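## Task

Leave the pill organiser resting flat on its base on the table, with the Saturday lid swung open to vertical or past it and every other lid clicked closed. The state must hold without the robot supporting anything. Finish by releasing and pulling the grippers away.

## Robot and tools

ROBOT. Two six-joint arms, left_arm and right_arm, each ending in a parallel two-finger gripper. Root link poses in the scene frame: left_arm at (+0.011, +0.254, 0) m with quat_wxyz (+1.000, 0, 0, -0.031); right_arm at (-0.046, -0.362, 0) m with quat_wxyz (+0.997, 0, 0, -0.071). Joint ranges in rad, base outward: waist -2.618 to 3.054, shoulder 0.000 to 3.142, elbow 0.000 to 3.142, wrist pitch -1.571 to 1.571, wrist yaw -1.571 to 1.571, wrist roll -2.094 to 2.094. An elbow never fully straightens. Each gripper also carries a wrist camera on a mount that adds bulk near the hand.

FRAME. One scene frame for everything: origin on the table surface midway between the arms, +x pointing away from the robot over the table, +z up, and left_arm sitting on the +y side. The words left and right are arm names only, not image directions. In a gripper's own frame the fingers extend along +z and separate along y. end_effector_position is the spot between the finger pads, roughly 1 cm short of the tips. Reported hand positions may be slightly wrong, worse when reaching far.

OPENING. A single number per arm from -1 (closed) to +1 (fully open, 0.094 m). grip_measured in results uses this same scale; the last value in each arm's Joint positions is the opening in metres. Readings can be biased by about 1 mm per gripper. To hold something, command roughly 0.03 below the current grip_measured; a smaller gap gives a gentler hold. Pad force tops out near 50 to 62 N.

execute_actions(actions). actions is a list of actions; each action is a list of 1 to 15 rows; each row is 16 plain numbers covering both arms even if one is idle: left x, y, z, qw, qx, qy, qz, opening, then right x, y, z, qw, qx, qy, qz, opening. Positions are absolute targets in metres in the scene frame; quaternions are absolute orientations, w first. Every row lasts one control step (1/30 s); if fewer than 15 rows are given, the final row repeats to fill the action. An empty list just reports state and images. If any target lies over 0.6 m from that gripper's current position along any of the gripper's axes, the action is rejected for both arms; if the first action fails this or anything is malformed, nothing in the call runs. Each step the commanded pose is trimmed to at most 70 mm and 16 degrees from the measured pose, then solved by damped IK that favours position over orientation, so long moves need several actions; the arm stops at the last trimmed pose. Friction may leave the hand up to about 31 mm from the command, and very small changes may not move it. To hold an orientation, repeat the same quaternion you chose rather than copying the drifting reported one. To keep an arm still, resend its last reported full pose and desired opening.

move(target, speed, blocking). target is one 16-number row as above: absolute poses for both grippers plus openings (openings applied at the start). Each gripper travels in a straight line, all finishing together, over 0.5 to 10 s (cut off at 10 s). speed is the top path speed in m/s, 0.002 to 0.5, default 0.25; rotation limit is double that in rad/s, taking the shorter way round. Paths ignore obstacles and the other arm; actual motion can lag, deviate or overshoot speed, especially with an outstretched arm. Faster contact and targets further into an object mean harder pressing. blocking=false returns after 0.5 s while motion continues; use wait or stop before sending more rows or moves. The result adds a move: line with the ending (done, off_target, moving, held, fault) and limits (paced = pose was clipped; held = a check blocked steps, after which the arm may jump ahead quickly) plus each gripper's distance to its pose. An ending naming one arm means the other finished fine.

wait(seconds): 0 to 10; arms keep their last commands; returns early if a move finishes. stop(): brakes the current move; needs stopping room. zoom_image(camera, region): camera is cam_head_left, cam_head_right, cam_left_wrist or cam_right_wrist; region is [x0, y0, x1, y1] in pixels of that image, up to 504 by 504. read_manual(section): only "licences". finished_scene(scene): pass the current scene number once the goal is met and stable; irreversible.

RESULTS. A state line gives each gripper's position and quat_wxyz. Hand target lines show where the controller currently drives each gripper. pose unreachable means the clearance check altered or blocked that arm's command. FAULT lines mean an arm stopped. Images arrive in order: cam_head_left and cam_head_right (896x504), cam_left_wrist and cam_right_wrist (504x504, fisheye). Calibration (intrinsics, distortion, world-to-camera transforms) is supplied and may be off by a couple of degrees and millimetres.

AVOID. Knocking or placing anything off the table. Letting the arms collide or shove each other. Fast impacts, slams, hard pushes, and dropping items. Loose objects may occasionally get nudged by outside forces. Motors heat while carrying load: MOTOR HOT warns at 75 °C, 90 °C halts that arm for 10 s, and at 100 °C the arm goes limp and falls; OVER-TEMPERATURE FAULT lines report these. The robot holds its last command while you are composing a reply.

Each tool is called after "Request:" by a JSON object that holds its "api" and its "payload", one argument or row to a line.

## Session

Request:
{"api": "execute_actions", "payload": {
  "actions": []
}}

Scene clock: 0.00 s.
left_arm: end_effector_position=(+0.1794, +0.1848, +0.1171) grip_measured=+1.000 end_effector_quat_wxyz=(+0.010, +0.749, +0.663, +0.010) | right_arm: end_effector_position=(+0.3275, -0.2868, +0.2263) grip_measured=+1.000 end_effector_quat_wxyz=(+0.294, -0.462, +0.611, -0.572)
Joint positions: left_arm=[-0.339  1.197  0.971 -1.32  -0.009  1.292  0.094] | right_arm=[ 0.734  1.345  0.737  0.275  1.015 -1.458  0.094]
Joint velocities: left_arm=[ 0.007  0.002 -0.007  0.007 -0.022  0.022  0.   ] | right_arm=[-0.002 -0.002 -0.002 -0.007  0.022 -0.081  0.   ]
Hand target (left_arm): +0.179, +0.185, +0.117; +0.010, +0.749, +0.663, +0.010
Hand target (right_arm): +0.327, -0.287, +0.226; +0.294, -0.462, +0.611, -0.572
camera_calibration (this result's frames):
cam_left_wrist: T_world_to_cam=[[-0.994642, -0.103111, -0.00748449, 0.190323], [-0.0914054, 0.843282, 0.529641, -0.168356], [-0.0483002, 0.527487, -0.848189, 0.142939], [0, 0, 0, 1]] pos_world=[0.180819, 0.0861977, 0.211832]
cam_right_wrist: T_world_to_cam=[[0.14447, -0.194372, 0.970231, -0.320657], [-0.751793, -0.659093, -0.0200959, 0.10702], [0.643378, -0.72651, -0.241346, -0.276103], [0, 0, 0, 1]] pos_world=[0.30442, -0.192382, 0.246626]

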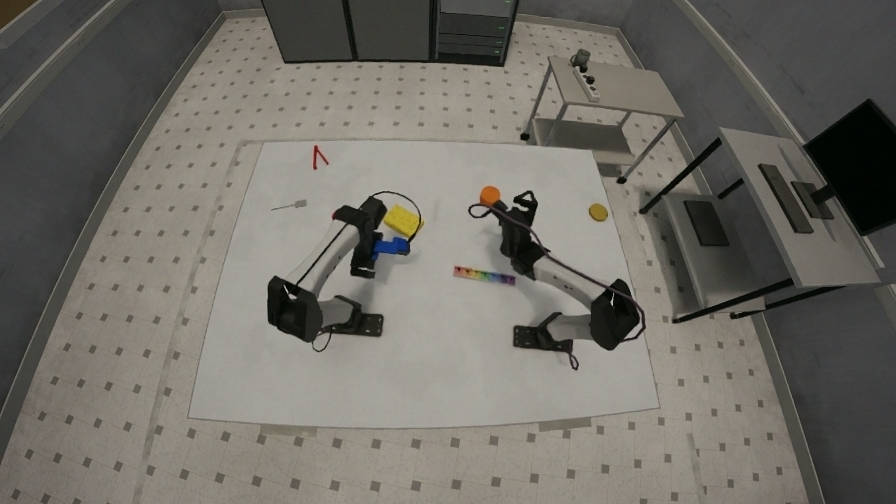

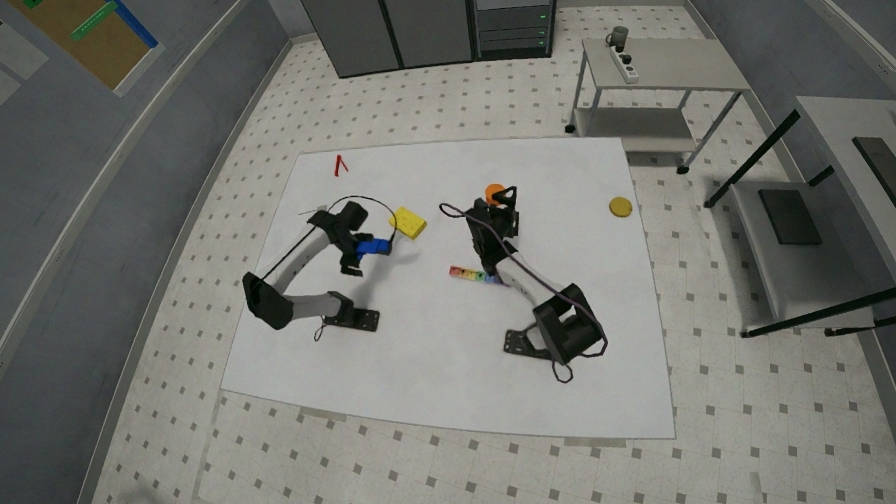

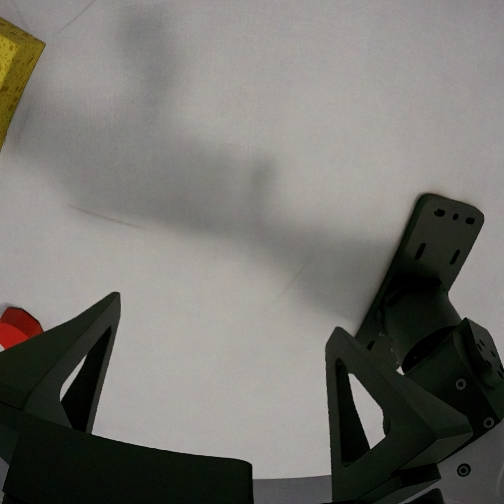

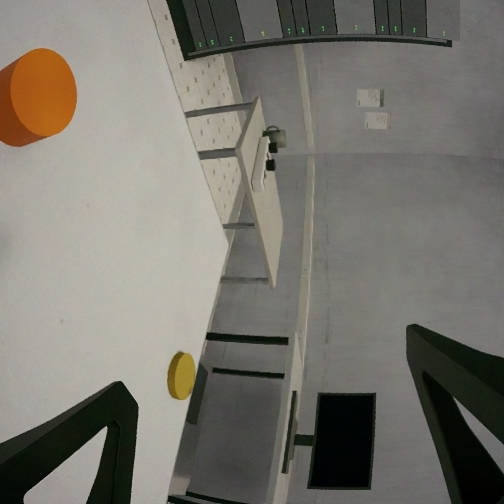

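Request:
{"api": "move", "payload": {
  "target": [0.17,-0.13,0.14,0.244,0.7126,0.5874,-0.296,1,0.2,-0.4,0.2,0.38,0.596,0.596,0.38,0.5],
  "speed": 0.4
}}

Scene clock: 8.57 s.
left_arm: end_effector_position=(+0.1687, -0.1215, +0.1387) grip_measured=+1.000 end_effector_quat_wxyz=(+0.237, +0.708, +0.596, -0.295) | right_arm: end_effector_position=(+0.1932, -0.4044, +0.1962) grip_measured=+0.503 end_effector_quat_wxyz=(+0.631, +0.703, +0.102, +0.310)
Joint positions: left_arm=[-0.897  1.598  1.139 -0.515  0.53   0.617  0.094] | right_arm=[ 0.753  1.506  0.753 -1.546  1.557 -2.1    0.071]
Joint velocities: left_arm=[ 0.027 -0.002  0.002  0.022 -0.022  0.037  0.   ] | right_arm=[-0.007 -0.002 -0.017 -0.037  0.022 -0.022 -0.   ]
Hand target (left_arm): +0.168, -0.131, +0.143; +0.244, +0.710, +0.587, -0.303
Hand target (right_arm): +0.196, -0.400, +0.196; +0.633, +0.700, +0.115, +0.309
Off the commanded pose (left_arm): 0.009 m, 1 deg.
Off the commanded pose (right_arm): 0.009 m, 66 deg; orientation clipped at the last step of the last action.
joint sent to its limit (right arm) — the command would take joint 4 (wrist pitch) past its lower limit, joint 5 (wrist yaw) past its upper limit and joint 6 (wrist roll) past its lower limit, so those joints were sent only as far as their limits.
move: off_target (right_arm); limits=paced
camera_calibration (this result's frames):
cam_left_wrist: T_world_to_cam=[[-0.982233, 0.0288139, 0.185443, 0.135436], [-0.00805602, 0.980758, -0.195059, 0.180711], [-0.187495, -0.193088, -0.963101, 0.27411], [0, 0, 0, 1]] pos_world=[0.18588, -0.128209, 0.274129]
cam_right_wrist: T_world_to_cam=[[0.484283, 0.288741, -0.825892, 0.187173], [0.423922, 0.748322, 0.5102, 0.165959], [0.765349, -0.597195, 0.239996, -0.348084], [0, 0, 0, 1]] pos_world=[0.105408, -0.386109, 0.153451]

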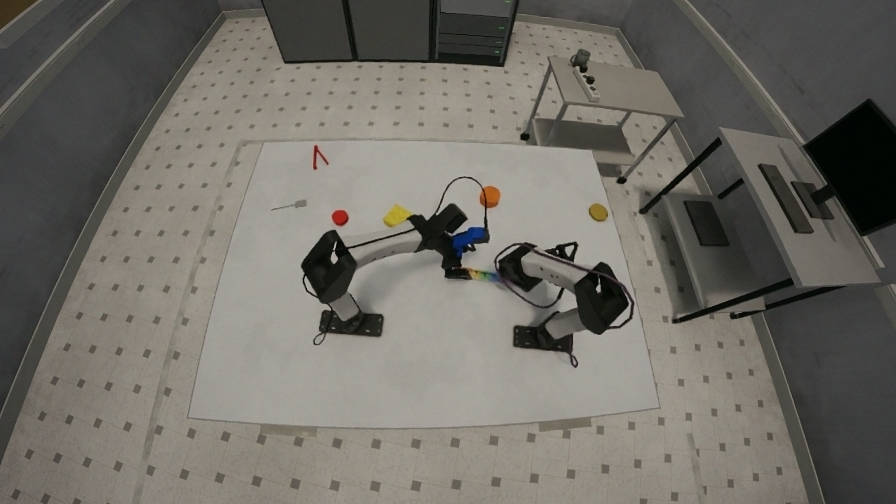

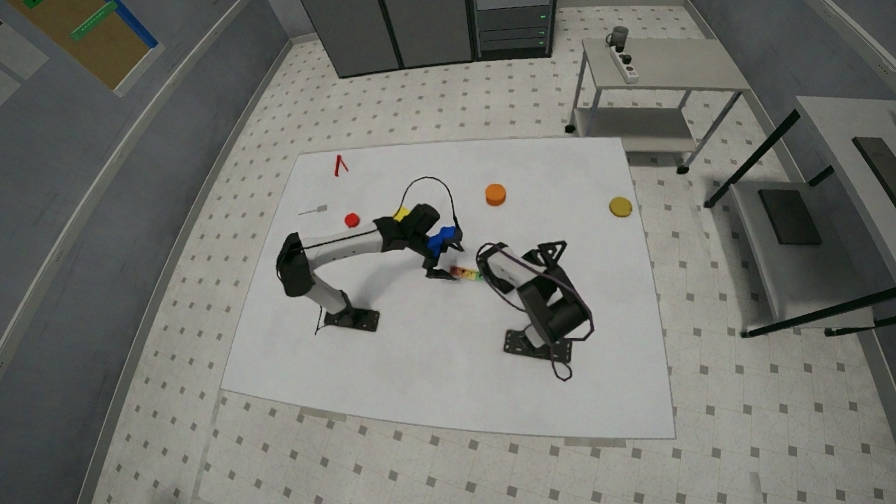

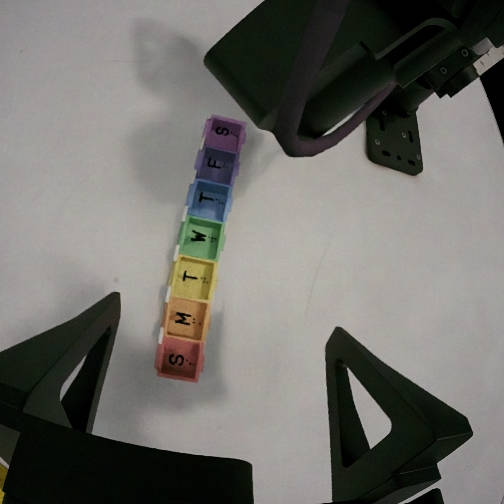

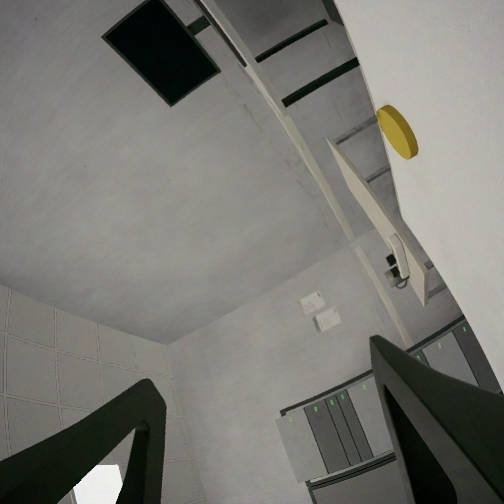

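Request:
{"api": "move", "payload": {
  "target": [0.17,-0.13,0.14,0.244,0.7126,0.5874,-0.296,0.5,0.3,-0.36,0.23,0.294,-0.462,0.611,-0.572,0.5],
  "speed": 0.4
}}

Request:
{"api": "move", "payload": {
  "target": [0.17,-0.13,0.14,0.244,0.7126,0.5874,-0.296,0.5,0.28,-0.4,0.2,0.537,0,0.843,0,0.5],
  "speed": 0.4
}}

Request:
{"api": "move", "payload": {
  "target": [0.172,-0.215,0.06,0.244,0.7126,0.5874,-0.296,0.5,0.25,-0.42,0.18,0.38,0.596,0.596,0.38,0.5],
  "speed": 0.3
}}

Scene clock: 15.30 s.
left_arm: end_effector_position=(+0.1687, -0.1215, +0.1387) grip_measured=+0.502 end_effector_quat_wxyz=(+0.237, +0.708, +0.596, -0.295) | right_arm: end_effector_position=(+0.3016, -0.3569, +0.2497) grip_measured=+0.503 end_effector_quat_wxyz=(+0.312, -0.458, +0.598, -0.579)
Joint positions: left_arm=[-0.897  1.598  1.139 -0.515  0.53   0.617  0.071] | right_arm=[ 0.514  1.046  0.587  0.266  0.784 -1.592  0.071]
Joint velocities: left_arm=[ 0.002  0.002 -0.012 -0.037  0.022 -0.081  0.001] | right_arm=[-0.002 -0.022  0.007  0.007 -0.022 -0.022 -0.001]
Hand target (left_arm): +0.170, -0.130, +0.140; +0.244, +0.713, +0.587, -0.296
Hand target (right_arm): +0.302, -0.360, +0.235; +0.299, -0.466, +0.603, -0.574
Off the commanded pose (left_arm): 0.009 m, 1 deg.
Off the commanded pose (right_arm): 0.020 m, 3 deg.
move: off_target (right_arm)
camera_calibration (this result's frames):
cam_left_wrist: T_world_to_cam=[[-0.982233, 0.0288139, 0.185443, 0.135436], [-0.00805602, 0.980758, -0.195059, 0.180711], [-0.187495, -0.193088, -0.963101, 0.27411], [0, 0, 0, 1]] pos_world=[0.18588, -0.128209, 0.274129]
cam_right_wrist: T_world_to_cam=[[0.110425, -0.188168, 0.975909, -0.342234], [-0.734823, -0.676607, -0.0473124, 0.0373211], [0.66921, -0.711896, -0.212985, -0.314401], [0, 0, 0, 1]] pos_world=[0.275616, -0.262966, 0.268793]

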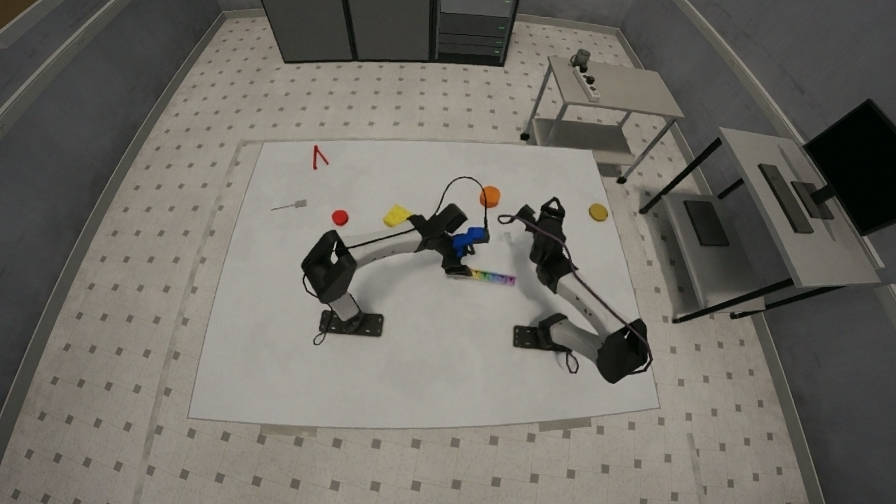

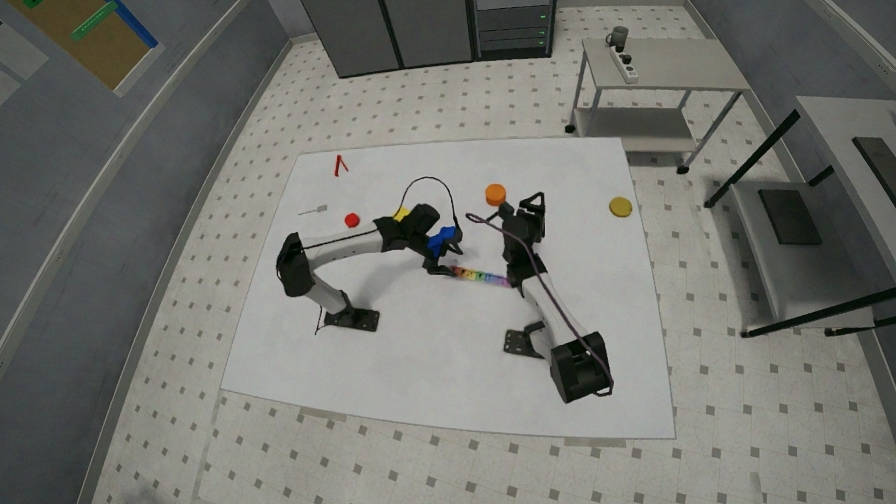

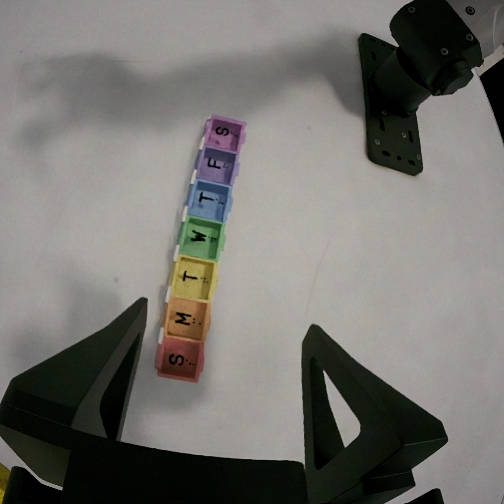

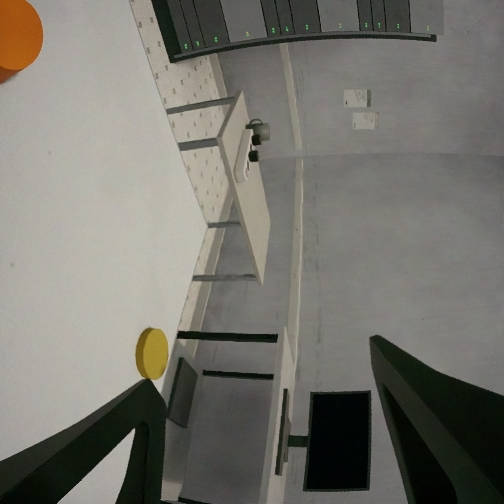

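Scene clock: 18.10 s.
left_arm: end_effector_position=(+0.1687, -0.1215, +0.1387) grip_measured=+0.502 end_effector_quat_wxyz=(+0.237, +0.708, +0.596, -0.295) | right_arm: end_effector_position=(+0.2837, -0.3996, +0.2080) grip_measured=+0.503 end_effector_quat_wxyz=(+0.543, -0.009, +0.839, -0.004)
Joint positions: left_arm=[-0.897  1.598  1.139 -0.515  0.53   0.617  0.071] | right_arm=[-0.075  0.91   0.62  -0.141 -0.202 -0.11   0.071]
Joint velocities: left_arm=[-0.007 -0.027 -0.012 -0.081 -0.022  0.007 -0.   ] | right_arm=[ 0.012 -0.002 -0.002 -0.037 -0.022 -0.066 -0.001]
Hand target (left_arm): +0.170, -0.130, +0.140; +0.244, +0.713, +0.587, -0.296
Hand target (right_arm): +0.280, -0.402, +0.201; +0.540, -0.002, +0.842, -0.001
Off the commanded pose (left_arm): 0.009 m, 1 deg.
Off the commanded pose (right_arm): 0.009 m, 1 deg.
move: done
camera_calibration (this result's frames):
cam_left_wrist: T_world_to_cam=[[-0.982233, 0.0288139, 0.185443, 0.135436], [-0.00805602, 0.980758, -0.195059, 0.180711], [-0.187495, -0.193088, -0.963101, 0.27411], [0, 0, 0, 1]] pos_world=[0.18588, -0.128209, 0.274129]
cam_right_wrist: T_world_to_cam=[[-0.0643703, -0.96369, -0.259149, -0.310967], [-0.716608, 0.225366, -0.660063, 0.475926], [0.6945, 0.14322, -0.705095, 0.0952071], [0, 0, 0, 1]] pos_world=[0.254914, -0.420569, 0.300684]

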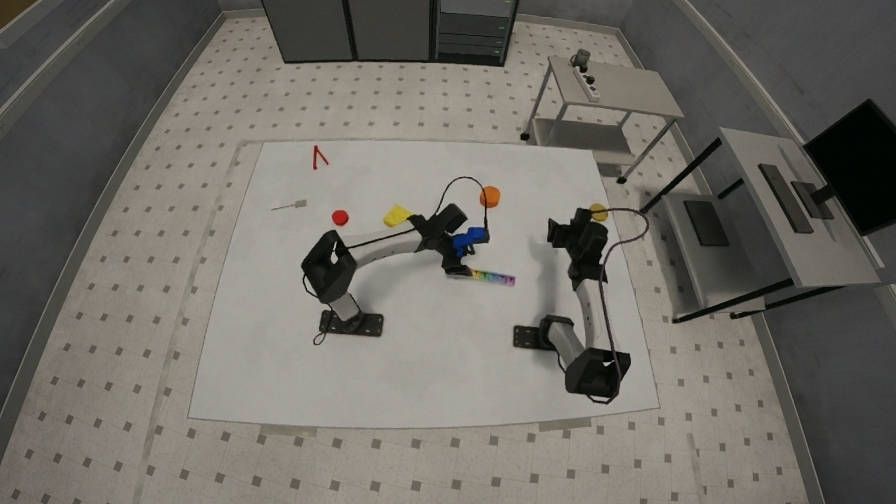

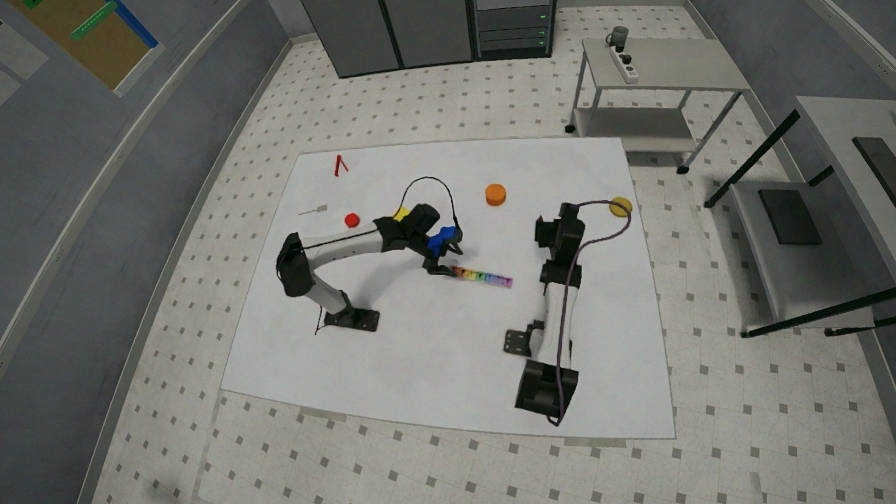

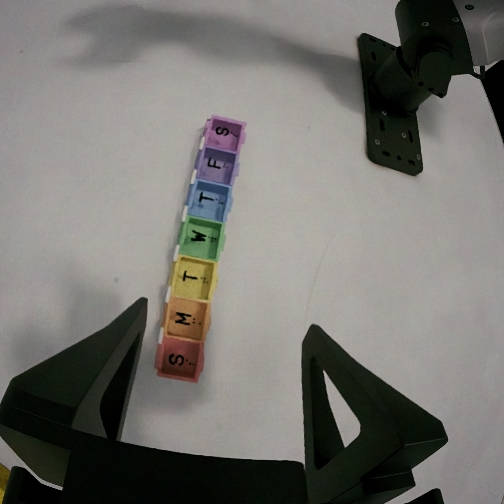

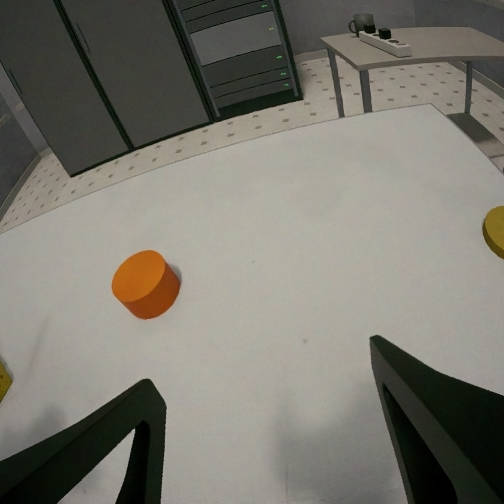

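Scene clock: 21.37 s.
left_arm: end_effector_position=(+0.1718, -0.2068, +0.0575) grip_measured=+0.502 end_effector_quat_wxyz=(+0.233, +0.711, +0.593, -0.296) | right_arm: end_effector_position=(+0.2561, -0.4195, +0.1916) grip_measured=+0.503 end_effector_quat_wxyz=(+0.393, +0.583, +0.599, +0.383)
Joint positions: left_arm=[-1.014  1.971  1.251 -0.211  0.468  0.518  0.071] | right_arm=[-0.236  0.803  0.514 -0.147 -0.346  1.388  0.071]
Joint velocities: left_arm=[ 0.022  0.002  0.007 -0.022  0.022  0.022 -0.   ] | right_arm=[ 0.002 -0.022  0.002 -0.066  0.022 -0.051 -0.   ]
Hand target (left_arm): +0.172, -0.216, +0.061; +0.244, +0.712, +0.587, -0.298
Hand target (right_arm): +0.250, -0.420, +0.180; +0.381, +0.596, +0.596, +0.380
Off the commanded pose (left_arm): 0.009 m, 1 deg.
Off the commanded pose (right_arm): 0.013 m, 2 deg.
move: off_target (right_arm)
camera_calibration (this result's frames):
cam_left_wrist: T_world_to_cam=[[-0.981224, 0.0380051, 0.189091, 0.157519], [0.00120176, 0.98158, -0.19105, 0.246865], [-0.192869, -0.187235, -0.963195, 0.182153], [0, 0, 0, 1]] pos_world=[0.189397, -0.214199, 0.192827]
cam_right_wrist: T_world_to_cam=[[-0.343498, 0.25633, -0.903495, 0.370557], [-0.26348, 0.897093, 0.354686, 0.421165], [0.901436, 0.359887, -0.240612, 0.0545016], [0, 0, 0, 1]] pos_world=[0.189125, -0.492424, 0.198529]

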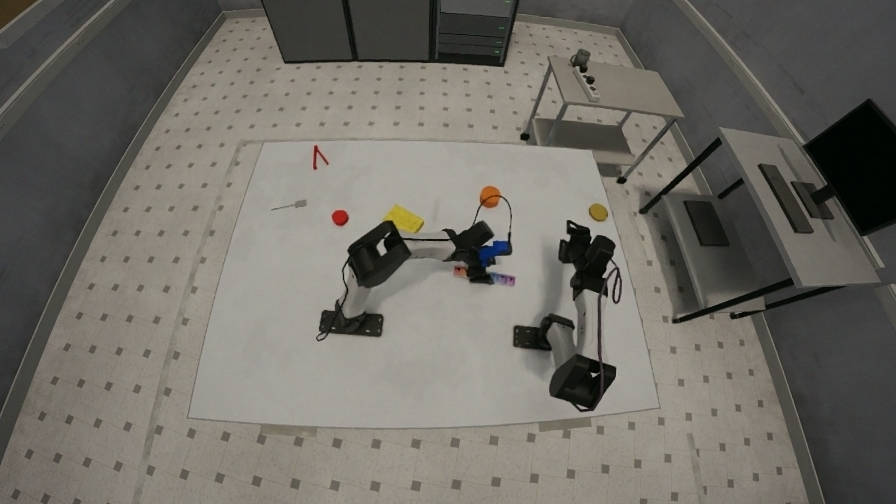

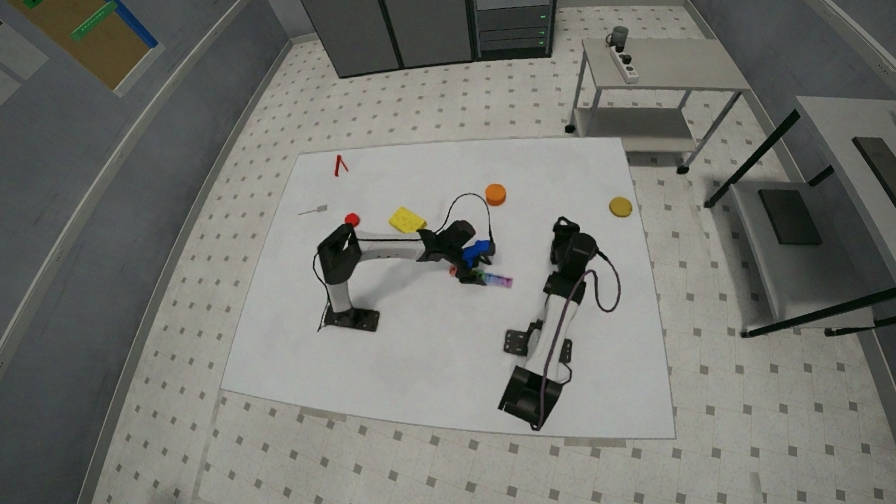

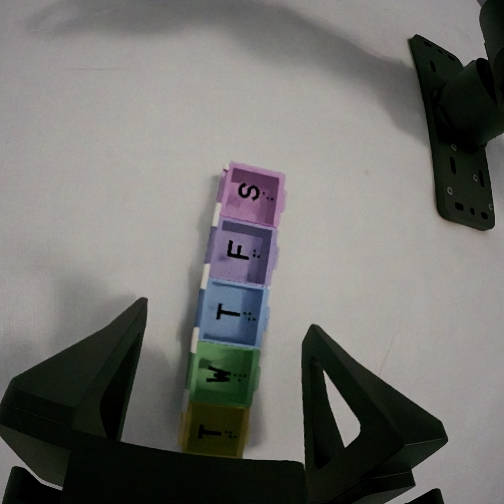

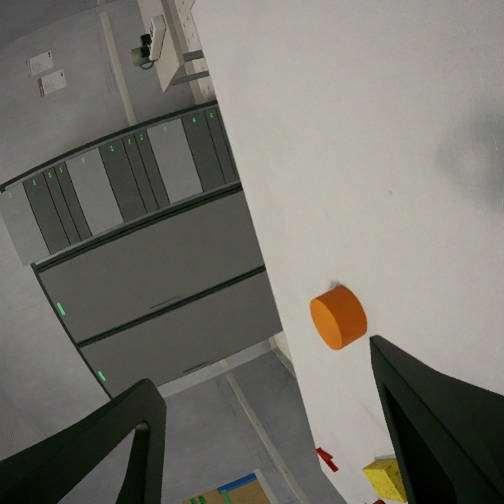

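Request:
{"api": "move", "payload": {
  "target": [0.164,-0.228,0.01,0.244,0.7126,0.5874,-0.296,0.5,0.25,-0.42,0.18,0.38,0.596,0.596,0.38,0.5],
  "speed": 0.06
}}

Request:
{"api": "move", "payload": {
  "target": [0.164,-0.228,0.01,0.244,0.7126,0.5874,-0.296,-0.36,0.25,-0.42,0.18,0.38,0.596,0.596,0.38,0.5],
  "speed": 0.06
}}

Scene clock: 23.63 s.
left_arm: end_effector_position=(+0.1698, -0.2307, +0.0245) grip_measured=+0.502 end_effector_quat_wxyz=(+0.256, +0.711, +0.582, -0.302) | right_arm: end_effector_position=(+0.2561, -0.4194, +0.1916) grip_measured=+0.503 end_effector_quat_wxyz=(+0.392, +0.585, +0.597, +0.384)
Joint positions: left_arm=[-1.045  2.087  1.239 -0.022  0.452  0.495  0.071] | right_arm=[-0.236  0.803  0.514 -0.147 -0.347  1.392  0.071]
Joint velocities: left_arm=[-0.017 -0.002 -0.017  0.022 -0.022  0.007 -0.   ] | right_arm=[-0.007 -0.002 -0.007 -0.022  0.022 -0.007 -0.001]
Hand target (left_arm): +0.164, -0.228, +0.010; +0.244, +0.713, +0.588, -0.296
Hand target (right_arm): +0.250, -0.420, +0.180; +0.380, +0.596, +0.596, +0.380
Off the commanded pose (left_arm): 0.016 m, 2 deg.
Off the commanded pose (right_arm): 0.013 m, 2 deg.
move: off_target (left_arm, right_arm)
camera_calibration (this result's frames):
cam_left_wrist: T_world_to_cam=[[-0.98524, 0.0510011, 0.163407, 0.167061], [0.0110897, 0.971597, -0.236383, 0.261202], [-0.170821, -0.231082, -0.957821, 0.13152], [0, 0, 0, 1]] pos_world=[0.184165, -0.231911, 0.160418]
cam_right_wrist: T_world_to_cam=[[-0.343041, 0.260543, -0.902463, 0.372018], [-0.262306, 0.89597, 0.358375, 0.419663], [0.901953, 0.359659, -0.239012, 0.0539787], [0, 0, 0, 1]] pos_world=[0.189011, -0.492347, 0.198238]

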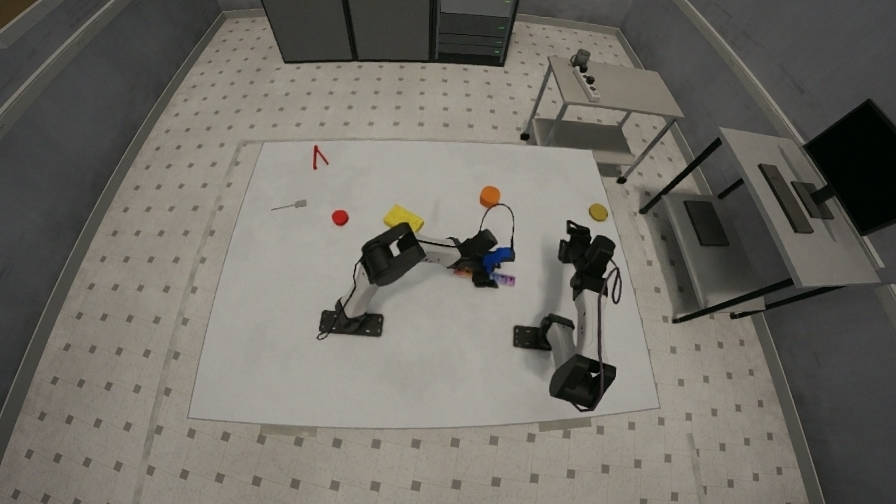

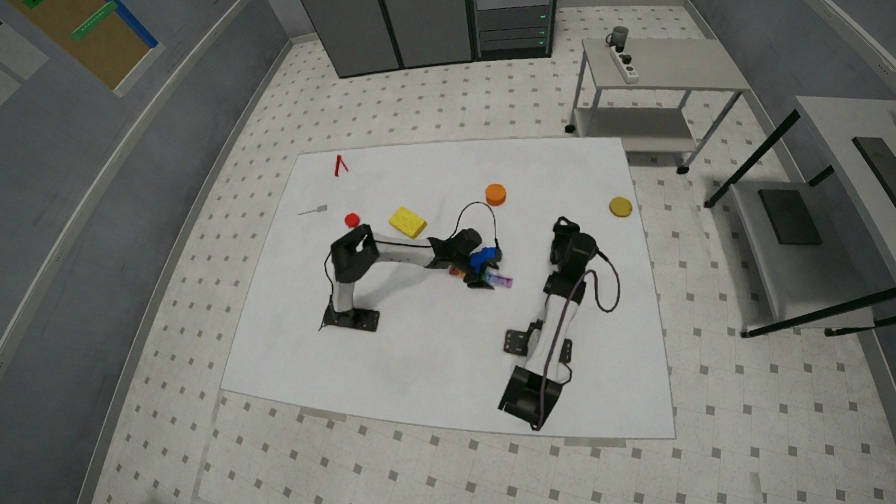

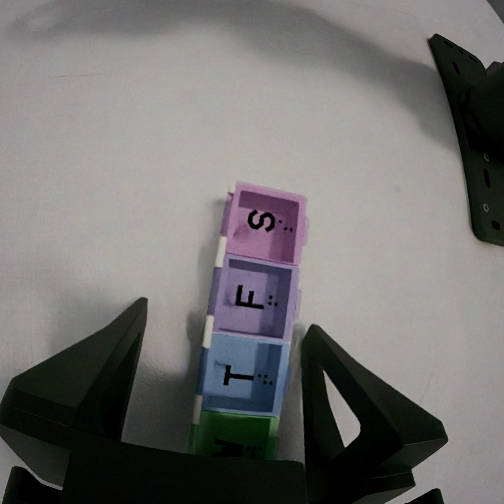

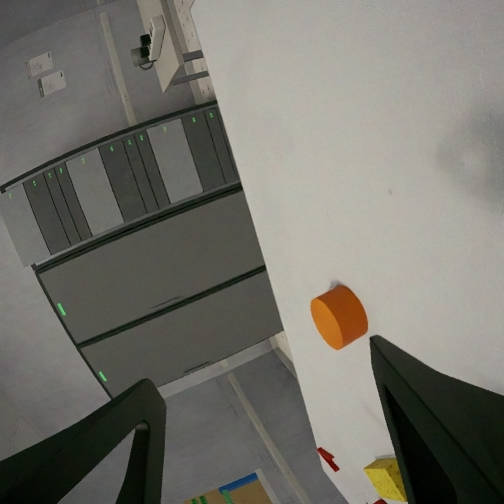

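Scene clock: 24.33 s.
left_arm: end_effector_position=(+0.1699, -0.2308, +0.0245) grip_measured=-0.332 end_effector_quat_wxyz=(+0.256, +0.710, +0.582, -0.302) | right_arm: end_effector_position=(+0.2561, -0.4194, +0.1916) grip_measured=+0.503 end_effector_quat_wxyz=(+0.392, +0.585, +0.597, +0.384)
Joint positions: left_arm=[-1.045  2.087  1.239 -0.021  0.452  0.493  0.031] | right_arm=[-0.236  0.803  0.514 -0.147 -0.347  1.392  0.071]
Joint velocities: left_arm=[ 0.017 -0.022  0.002 -0.022 -0.022  0.037  0.   ] | right_arm=[-0.017 -0.012  0.002  0.007 -0.051  0.022  0.   ]
Hand target (left_arm): +0.164, -0.228, +0.010; +0.244, +0.713, +0.587, -0.296
Hand target (right_arm): +0.250, -0.420, +0.180; +0.380, +0.596, +0.596, +0.380
Off the commanded pose (left_arm): 0.016 m, 2 deg.
Off the commanded pose (right_arm): 0.013 m, 2 deg.
move: off_target (left_arm, right_arm)
camera_calibration (this result's frames):
cam_left_wrist: T_world_to_cam=[[-0.985165, 0.049461, 0.164326, 0.166757], [0.00935685, 0.971622, -0.236355, 0.261557], [-0.171353, -0.231311, -0.957671, 0.131591], [0, 0, 0, 1]] pos_world=[0.184384, -0.231944, 0.160438]
cam_right_wrist: T_world_to_cam=[[-0.343041, 0.260543, -0.902463, 0.372018], [-0.262306, 0.89597, 0.358375, 0.419663], [0.901953, 0.359659, -0.239012, 0.0539787], [0, 0, 0, 1]] pos_world=[0.189011, -0.492347, 0.198238]

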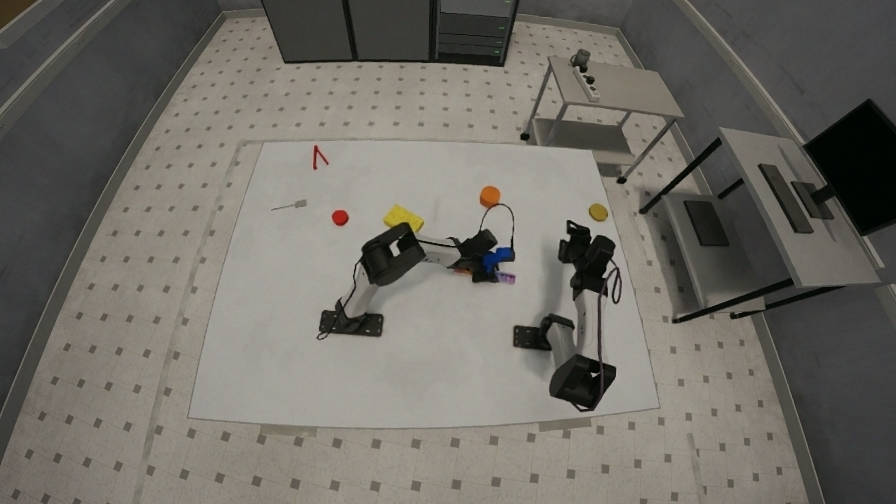

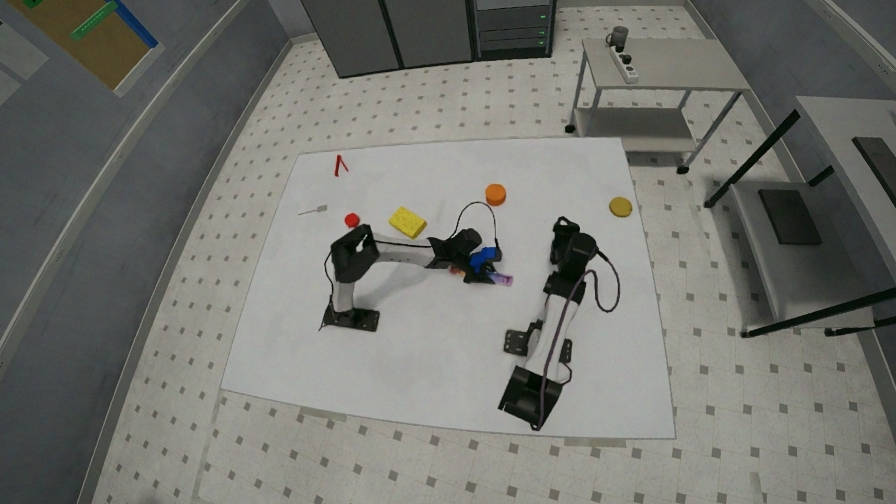

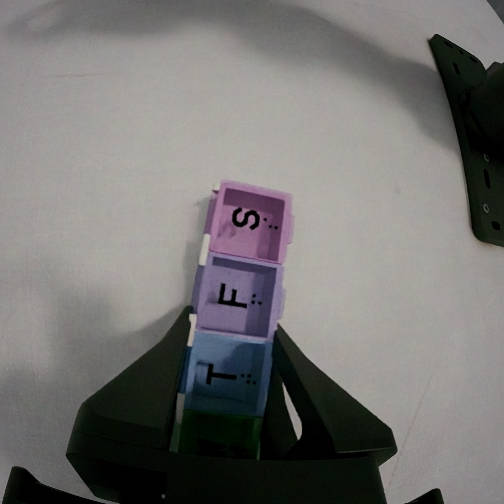

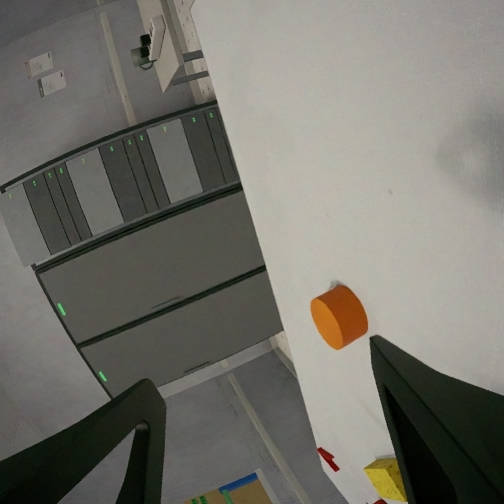

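Request:
{"api": "move", "payload": {
  "target": [0.30,-0.14,0.018,0.314,0.530,0.757,-0.220,-0.37,0.22,-0.32,0.12,0.308,0.484,0.690,0.440,0.7],
  "speed": 0.1
}}

Request:
{"api": "move", "payload": {
  "target": [0.30,-0.14,0.012,0.314,0.530,0.757,-0.220,-0.37,0.255,-0.207,0.055,0.308,0.484,0.690,0.440,0.7],
  "speed": 0.1
}}

Scene clock: 29.77 s.
left_arm: end_effector_position=(+0.2963, -0.1537, +0.0238) grip_measured=-0.332 end_effector_quat_wxyz=(+0.320, +0.542, +0.740, -0.236) | right_arm: end_effector_position=(+0.2241, -0.3220, +0.1263) grip_measured=+0.697 end_effector_quat_wxyz=(+0.313, +0.486, +0.687, +0.441)
Joint positions: left_arm=[-0.799  2.009  1.089  0.125  0.293  0.282  0.031] | right_arm=[ 0.046  0.64   0.241 -0.068 -0.393  1.378  0.08 ]
Joint velocities: left_arm=[-0.007  0.012 -0.007  0.007  0.022 -0.022 -0.   ] | right_arm=[-0.002 -0.002  0.017 -0.022 -0.007 -0.066 -0.001]
Hand target (left_arm): +0.301, -0.140, +0.018; +0.315, +0.531, +0.756, -0.218
Hand target (right_arm): +0.221, -0.319, +0.120; +0.308, +0.484, +0.689, +0.442
Off the commanded pose (left_arm): 0.015 m, 3 deg.
Off the commanded pose (right_arm): 0.008 m, 1 deg.
move: off_target (left_arm)
camera_calibration (this result's frames):
cam_left_wrist: T_world_to_cam=[[-0.887086, -0.425509, 0.178941, 0.185119], [-0.458731, 0.855813, -0.239062, 0.30629], [-0.051417, -0.294155, -0.954374, 0.125114], [0, 0, 0, 1]] pos_world=[0.311154, -0.146555, 0.159503]
cam_right_wrist: T_world_to_cam=[[-0.431786, 0.144651, -0.890302, 0.257689], [-0.529012, 0.75885, 0.379858, 0.360215], [0.730552, 0.634998, -0.251139, 0.160811], [0, 0, 0, 1]] pos_world=[0.184344, -0.412739, 0.132976]

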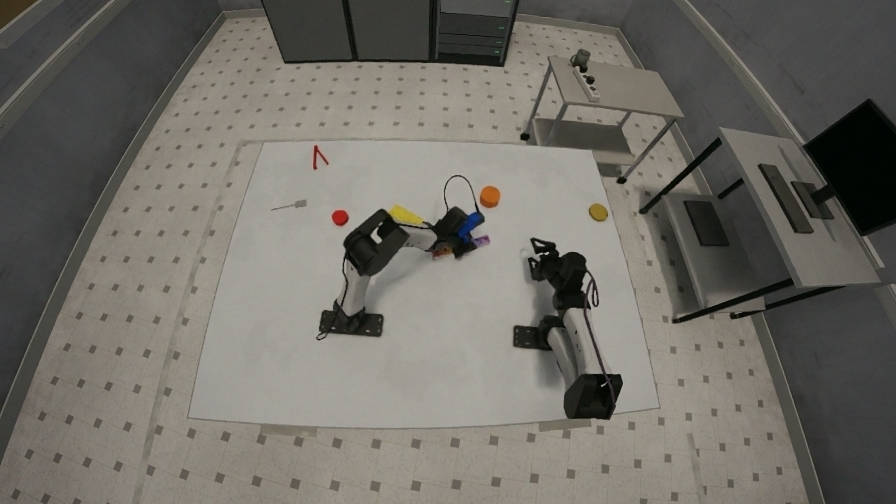

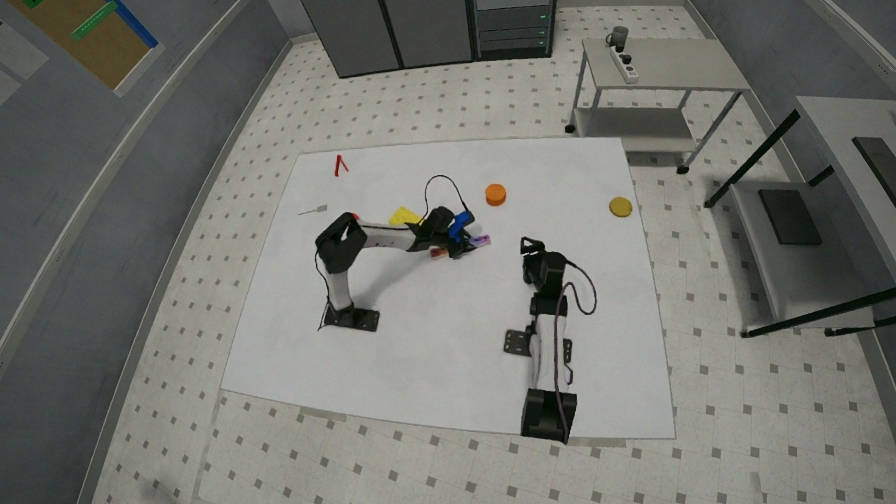

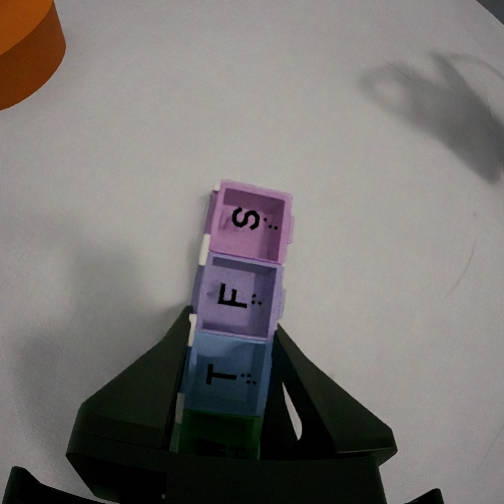

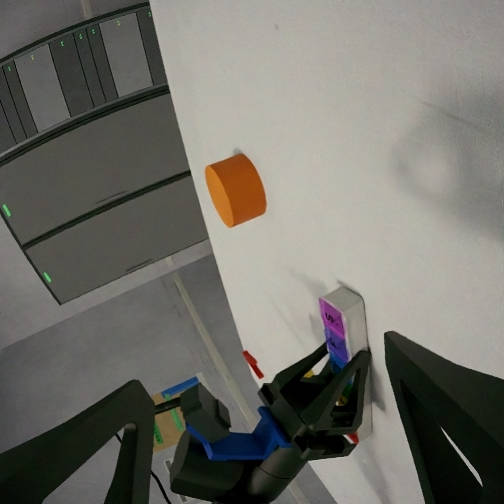

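Scene clock: 31.87 s.
left_arm: end_effector_position=(+0.2970, -0.1537, +0.0237) grip_measured=-0.332 end_effector_quat_wxyz=(+0.324, +0.539, +0.741, -0.237) | right_arm: end_effector_position=(+0.2565, -0.2089, +0.0546) grip_measured=+0.697 end_effector_quat_wxyz=(+0.308, +0.486, +0.688, +0.442)
Joint positions: left_arm=[-0.799  2.009  1.082  0.142  0.29   0.276  0.031] | right_arm=[0.713 1.459 0.179 0.838 0.203 1.671 0.08 ]
Joint velocities: left_arm=[-0.002 -0.012 -0.002 -0.022 -0.022  0.007  0.   ] | right_arm=[ 0.012 -0.012 -0.012 -0.037  0.051  0.022  0.001]
Hand target (left_arm): +0.300, -0.140, +0.012; +0.314, +0.530, +0.756, -0.220
Hand target (right_arm): +0.256, -0.205, +0.052; +0.305, +0.486, +0.690, +0.441
Off the commanded pose (left_arm): 0.018 m, 3 deg.
Off the commanded pose (right_arm): 0.002 m, 0 deg.
move: off_target (left_arm)
camera_calibration (this result's frames):
cam_left_wrist: T_world_to_cam=[[-0.884831, -0.430073, 0.179195, 0.184343], [-0.463583, 0.851095, -0.246432, 0.30748], [-0.0465283, -0.301122, -0.95245, 0.122519], [0, 0, 0, 1]] pos_world=[0.311355, -0.145521, 0.159433]
cam_right_wrist: T_world_to_cam=[[-0.437162, 0.146796, -0.887322, 0.193198], [-0.530744, 0.754382, 0.386288, 0.317994], [0.726085, 0.639811, -0.251877, 0.0495521], [0, 0, 0, 1]] pos_world=[0.217253, -0.299954, 0.0610723]

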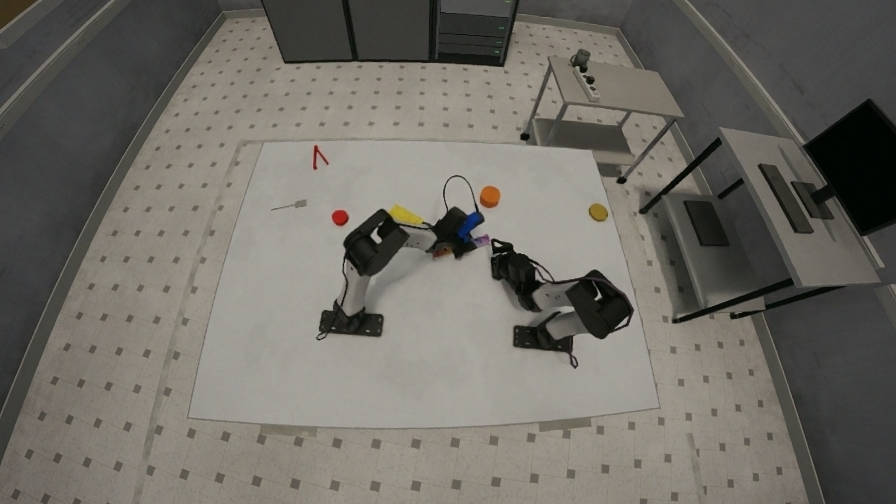

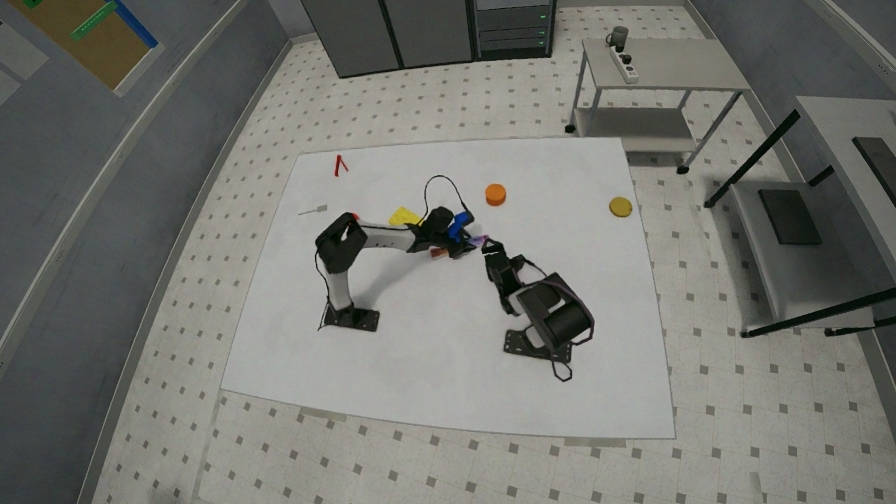

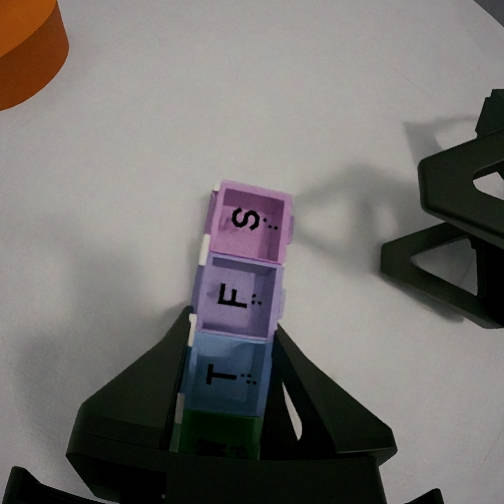

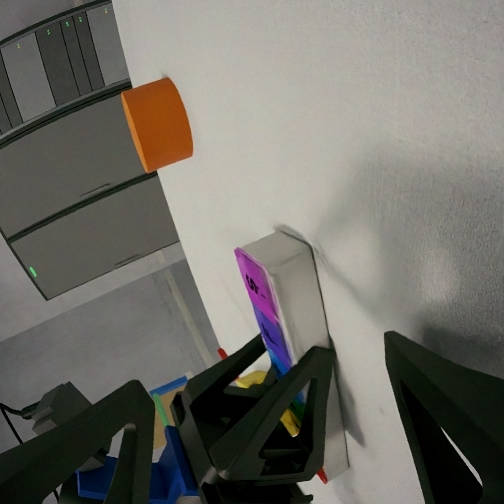

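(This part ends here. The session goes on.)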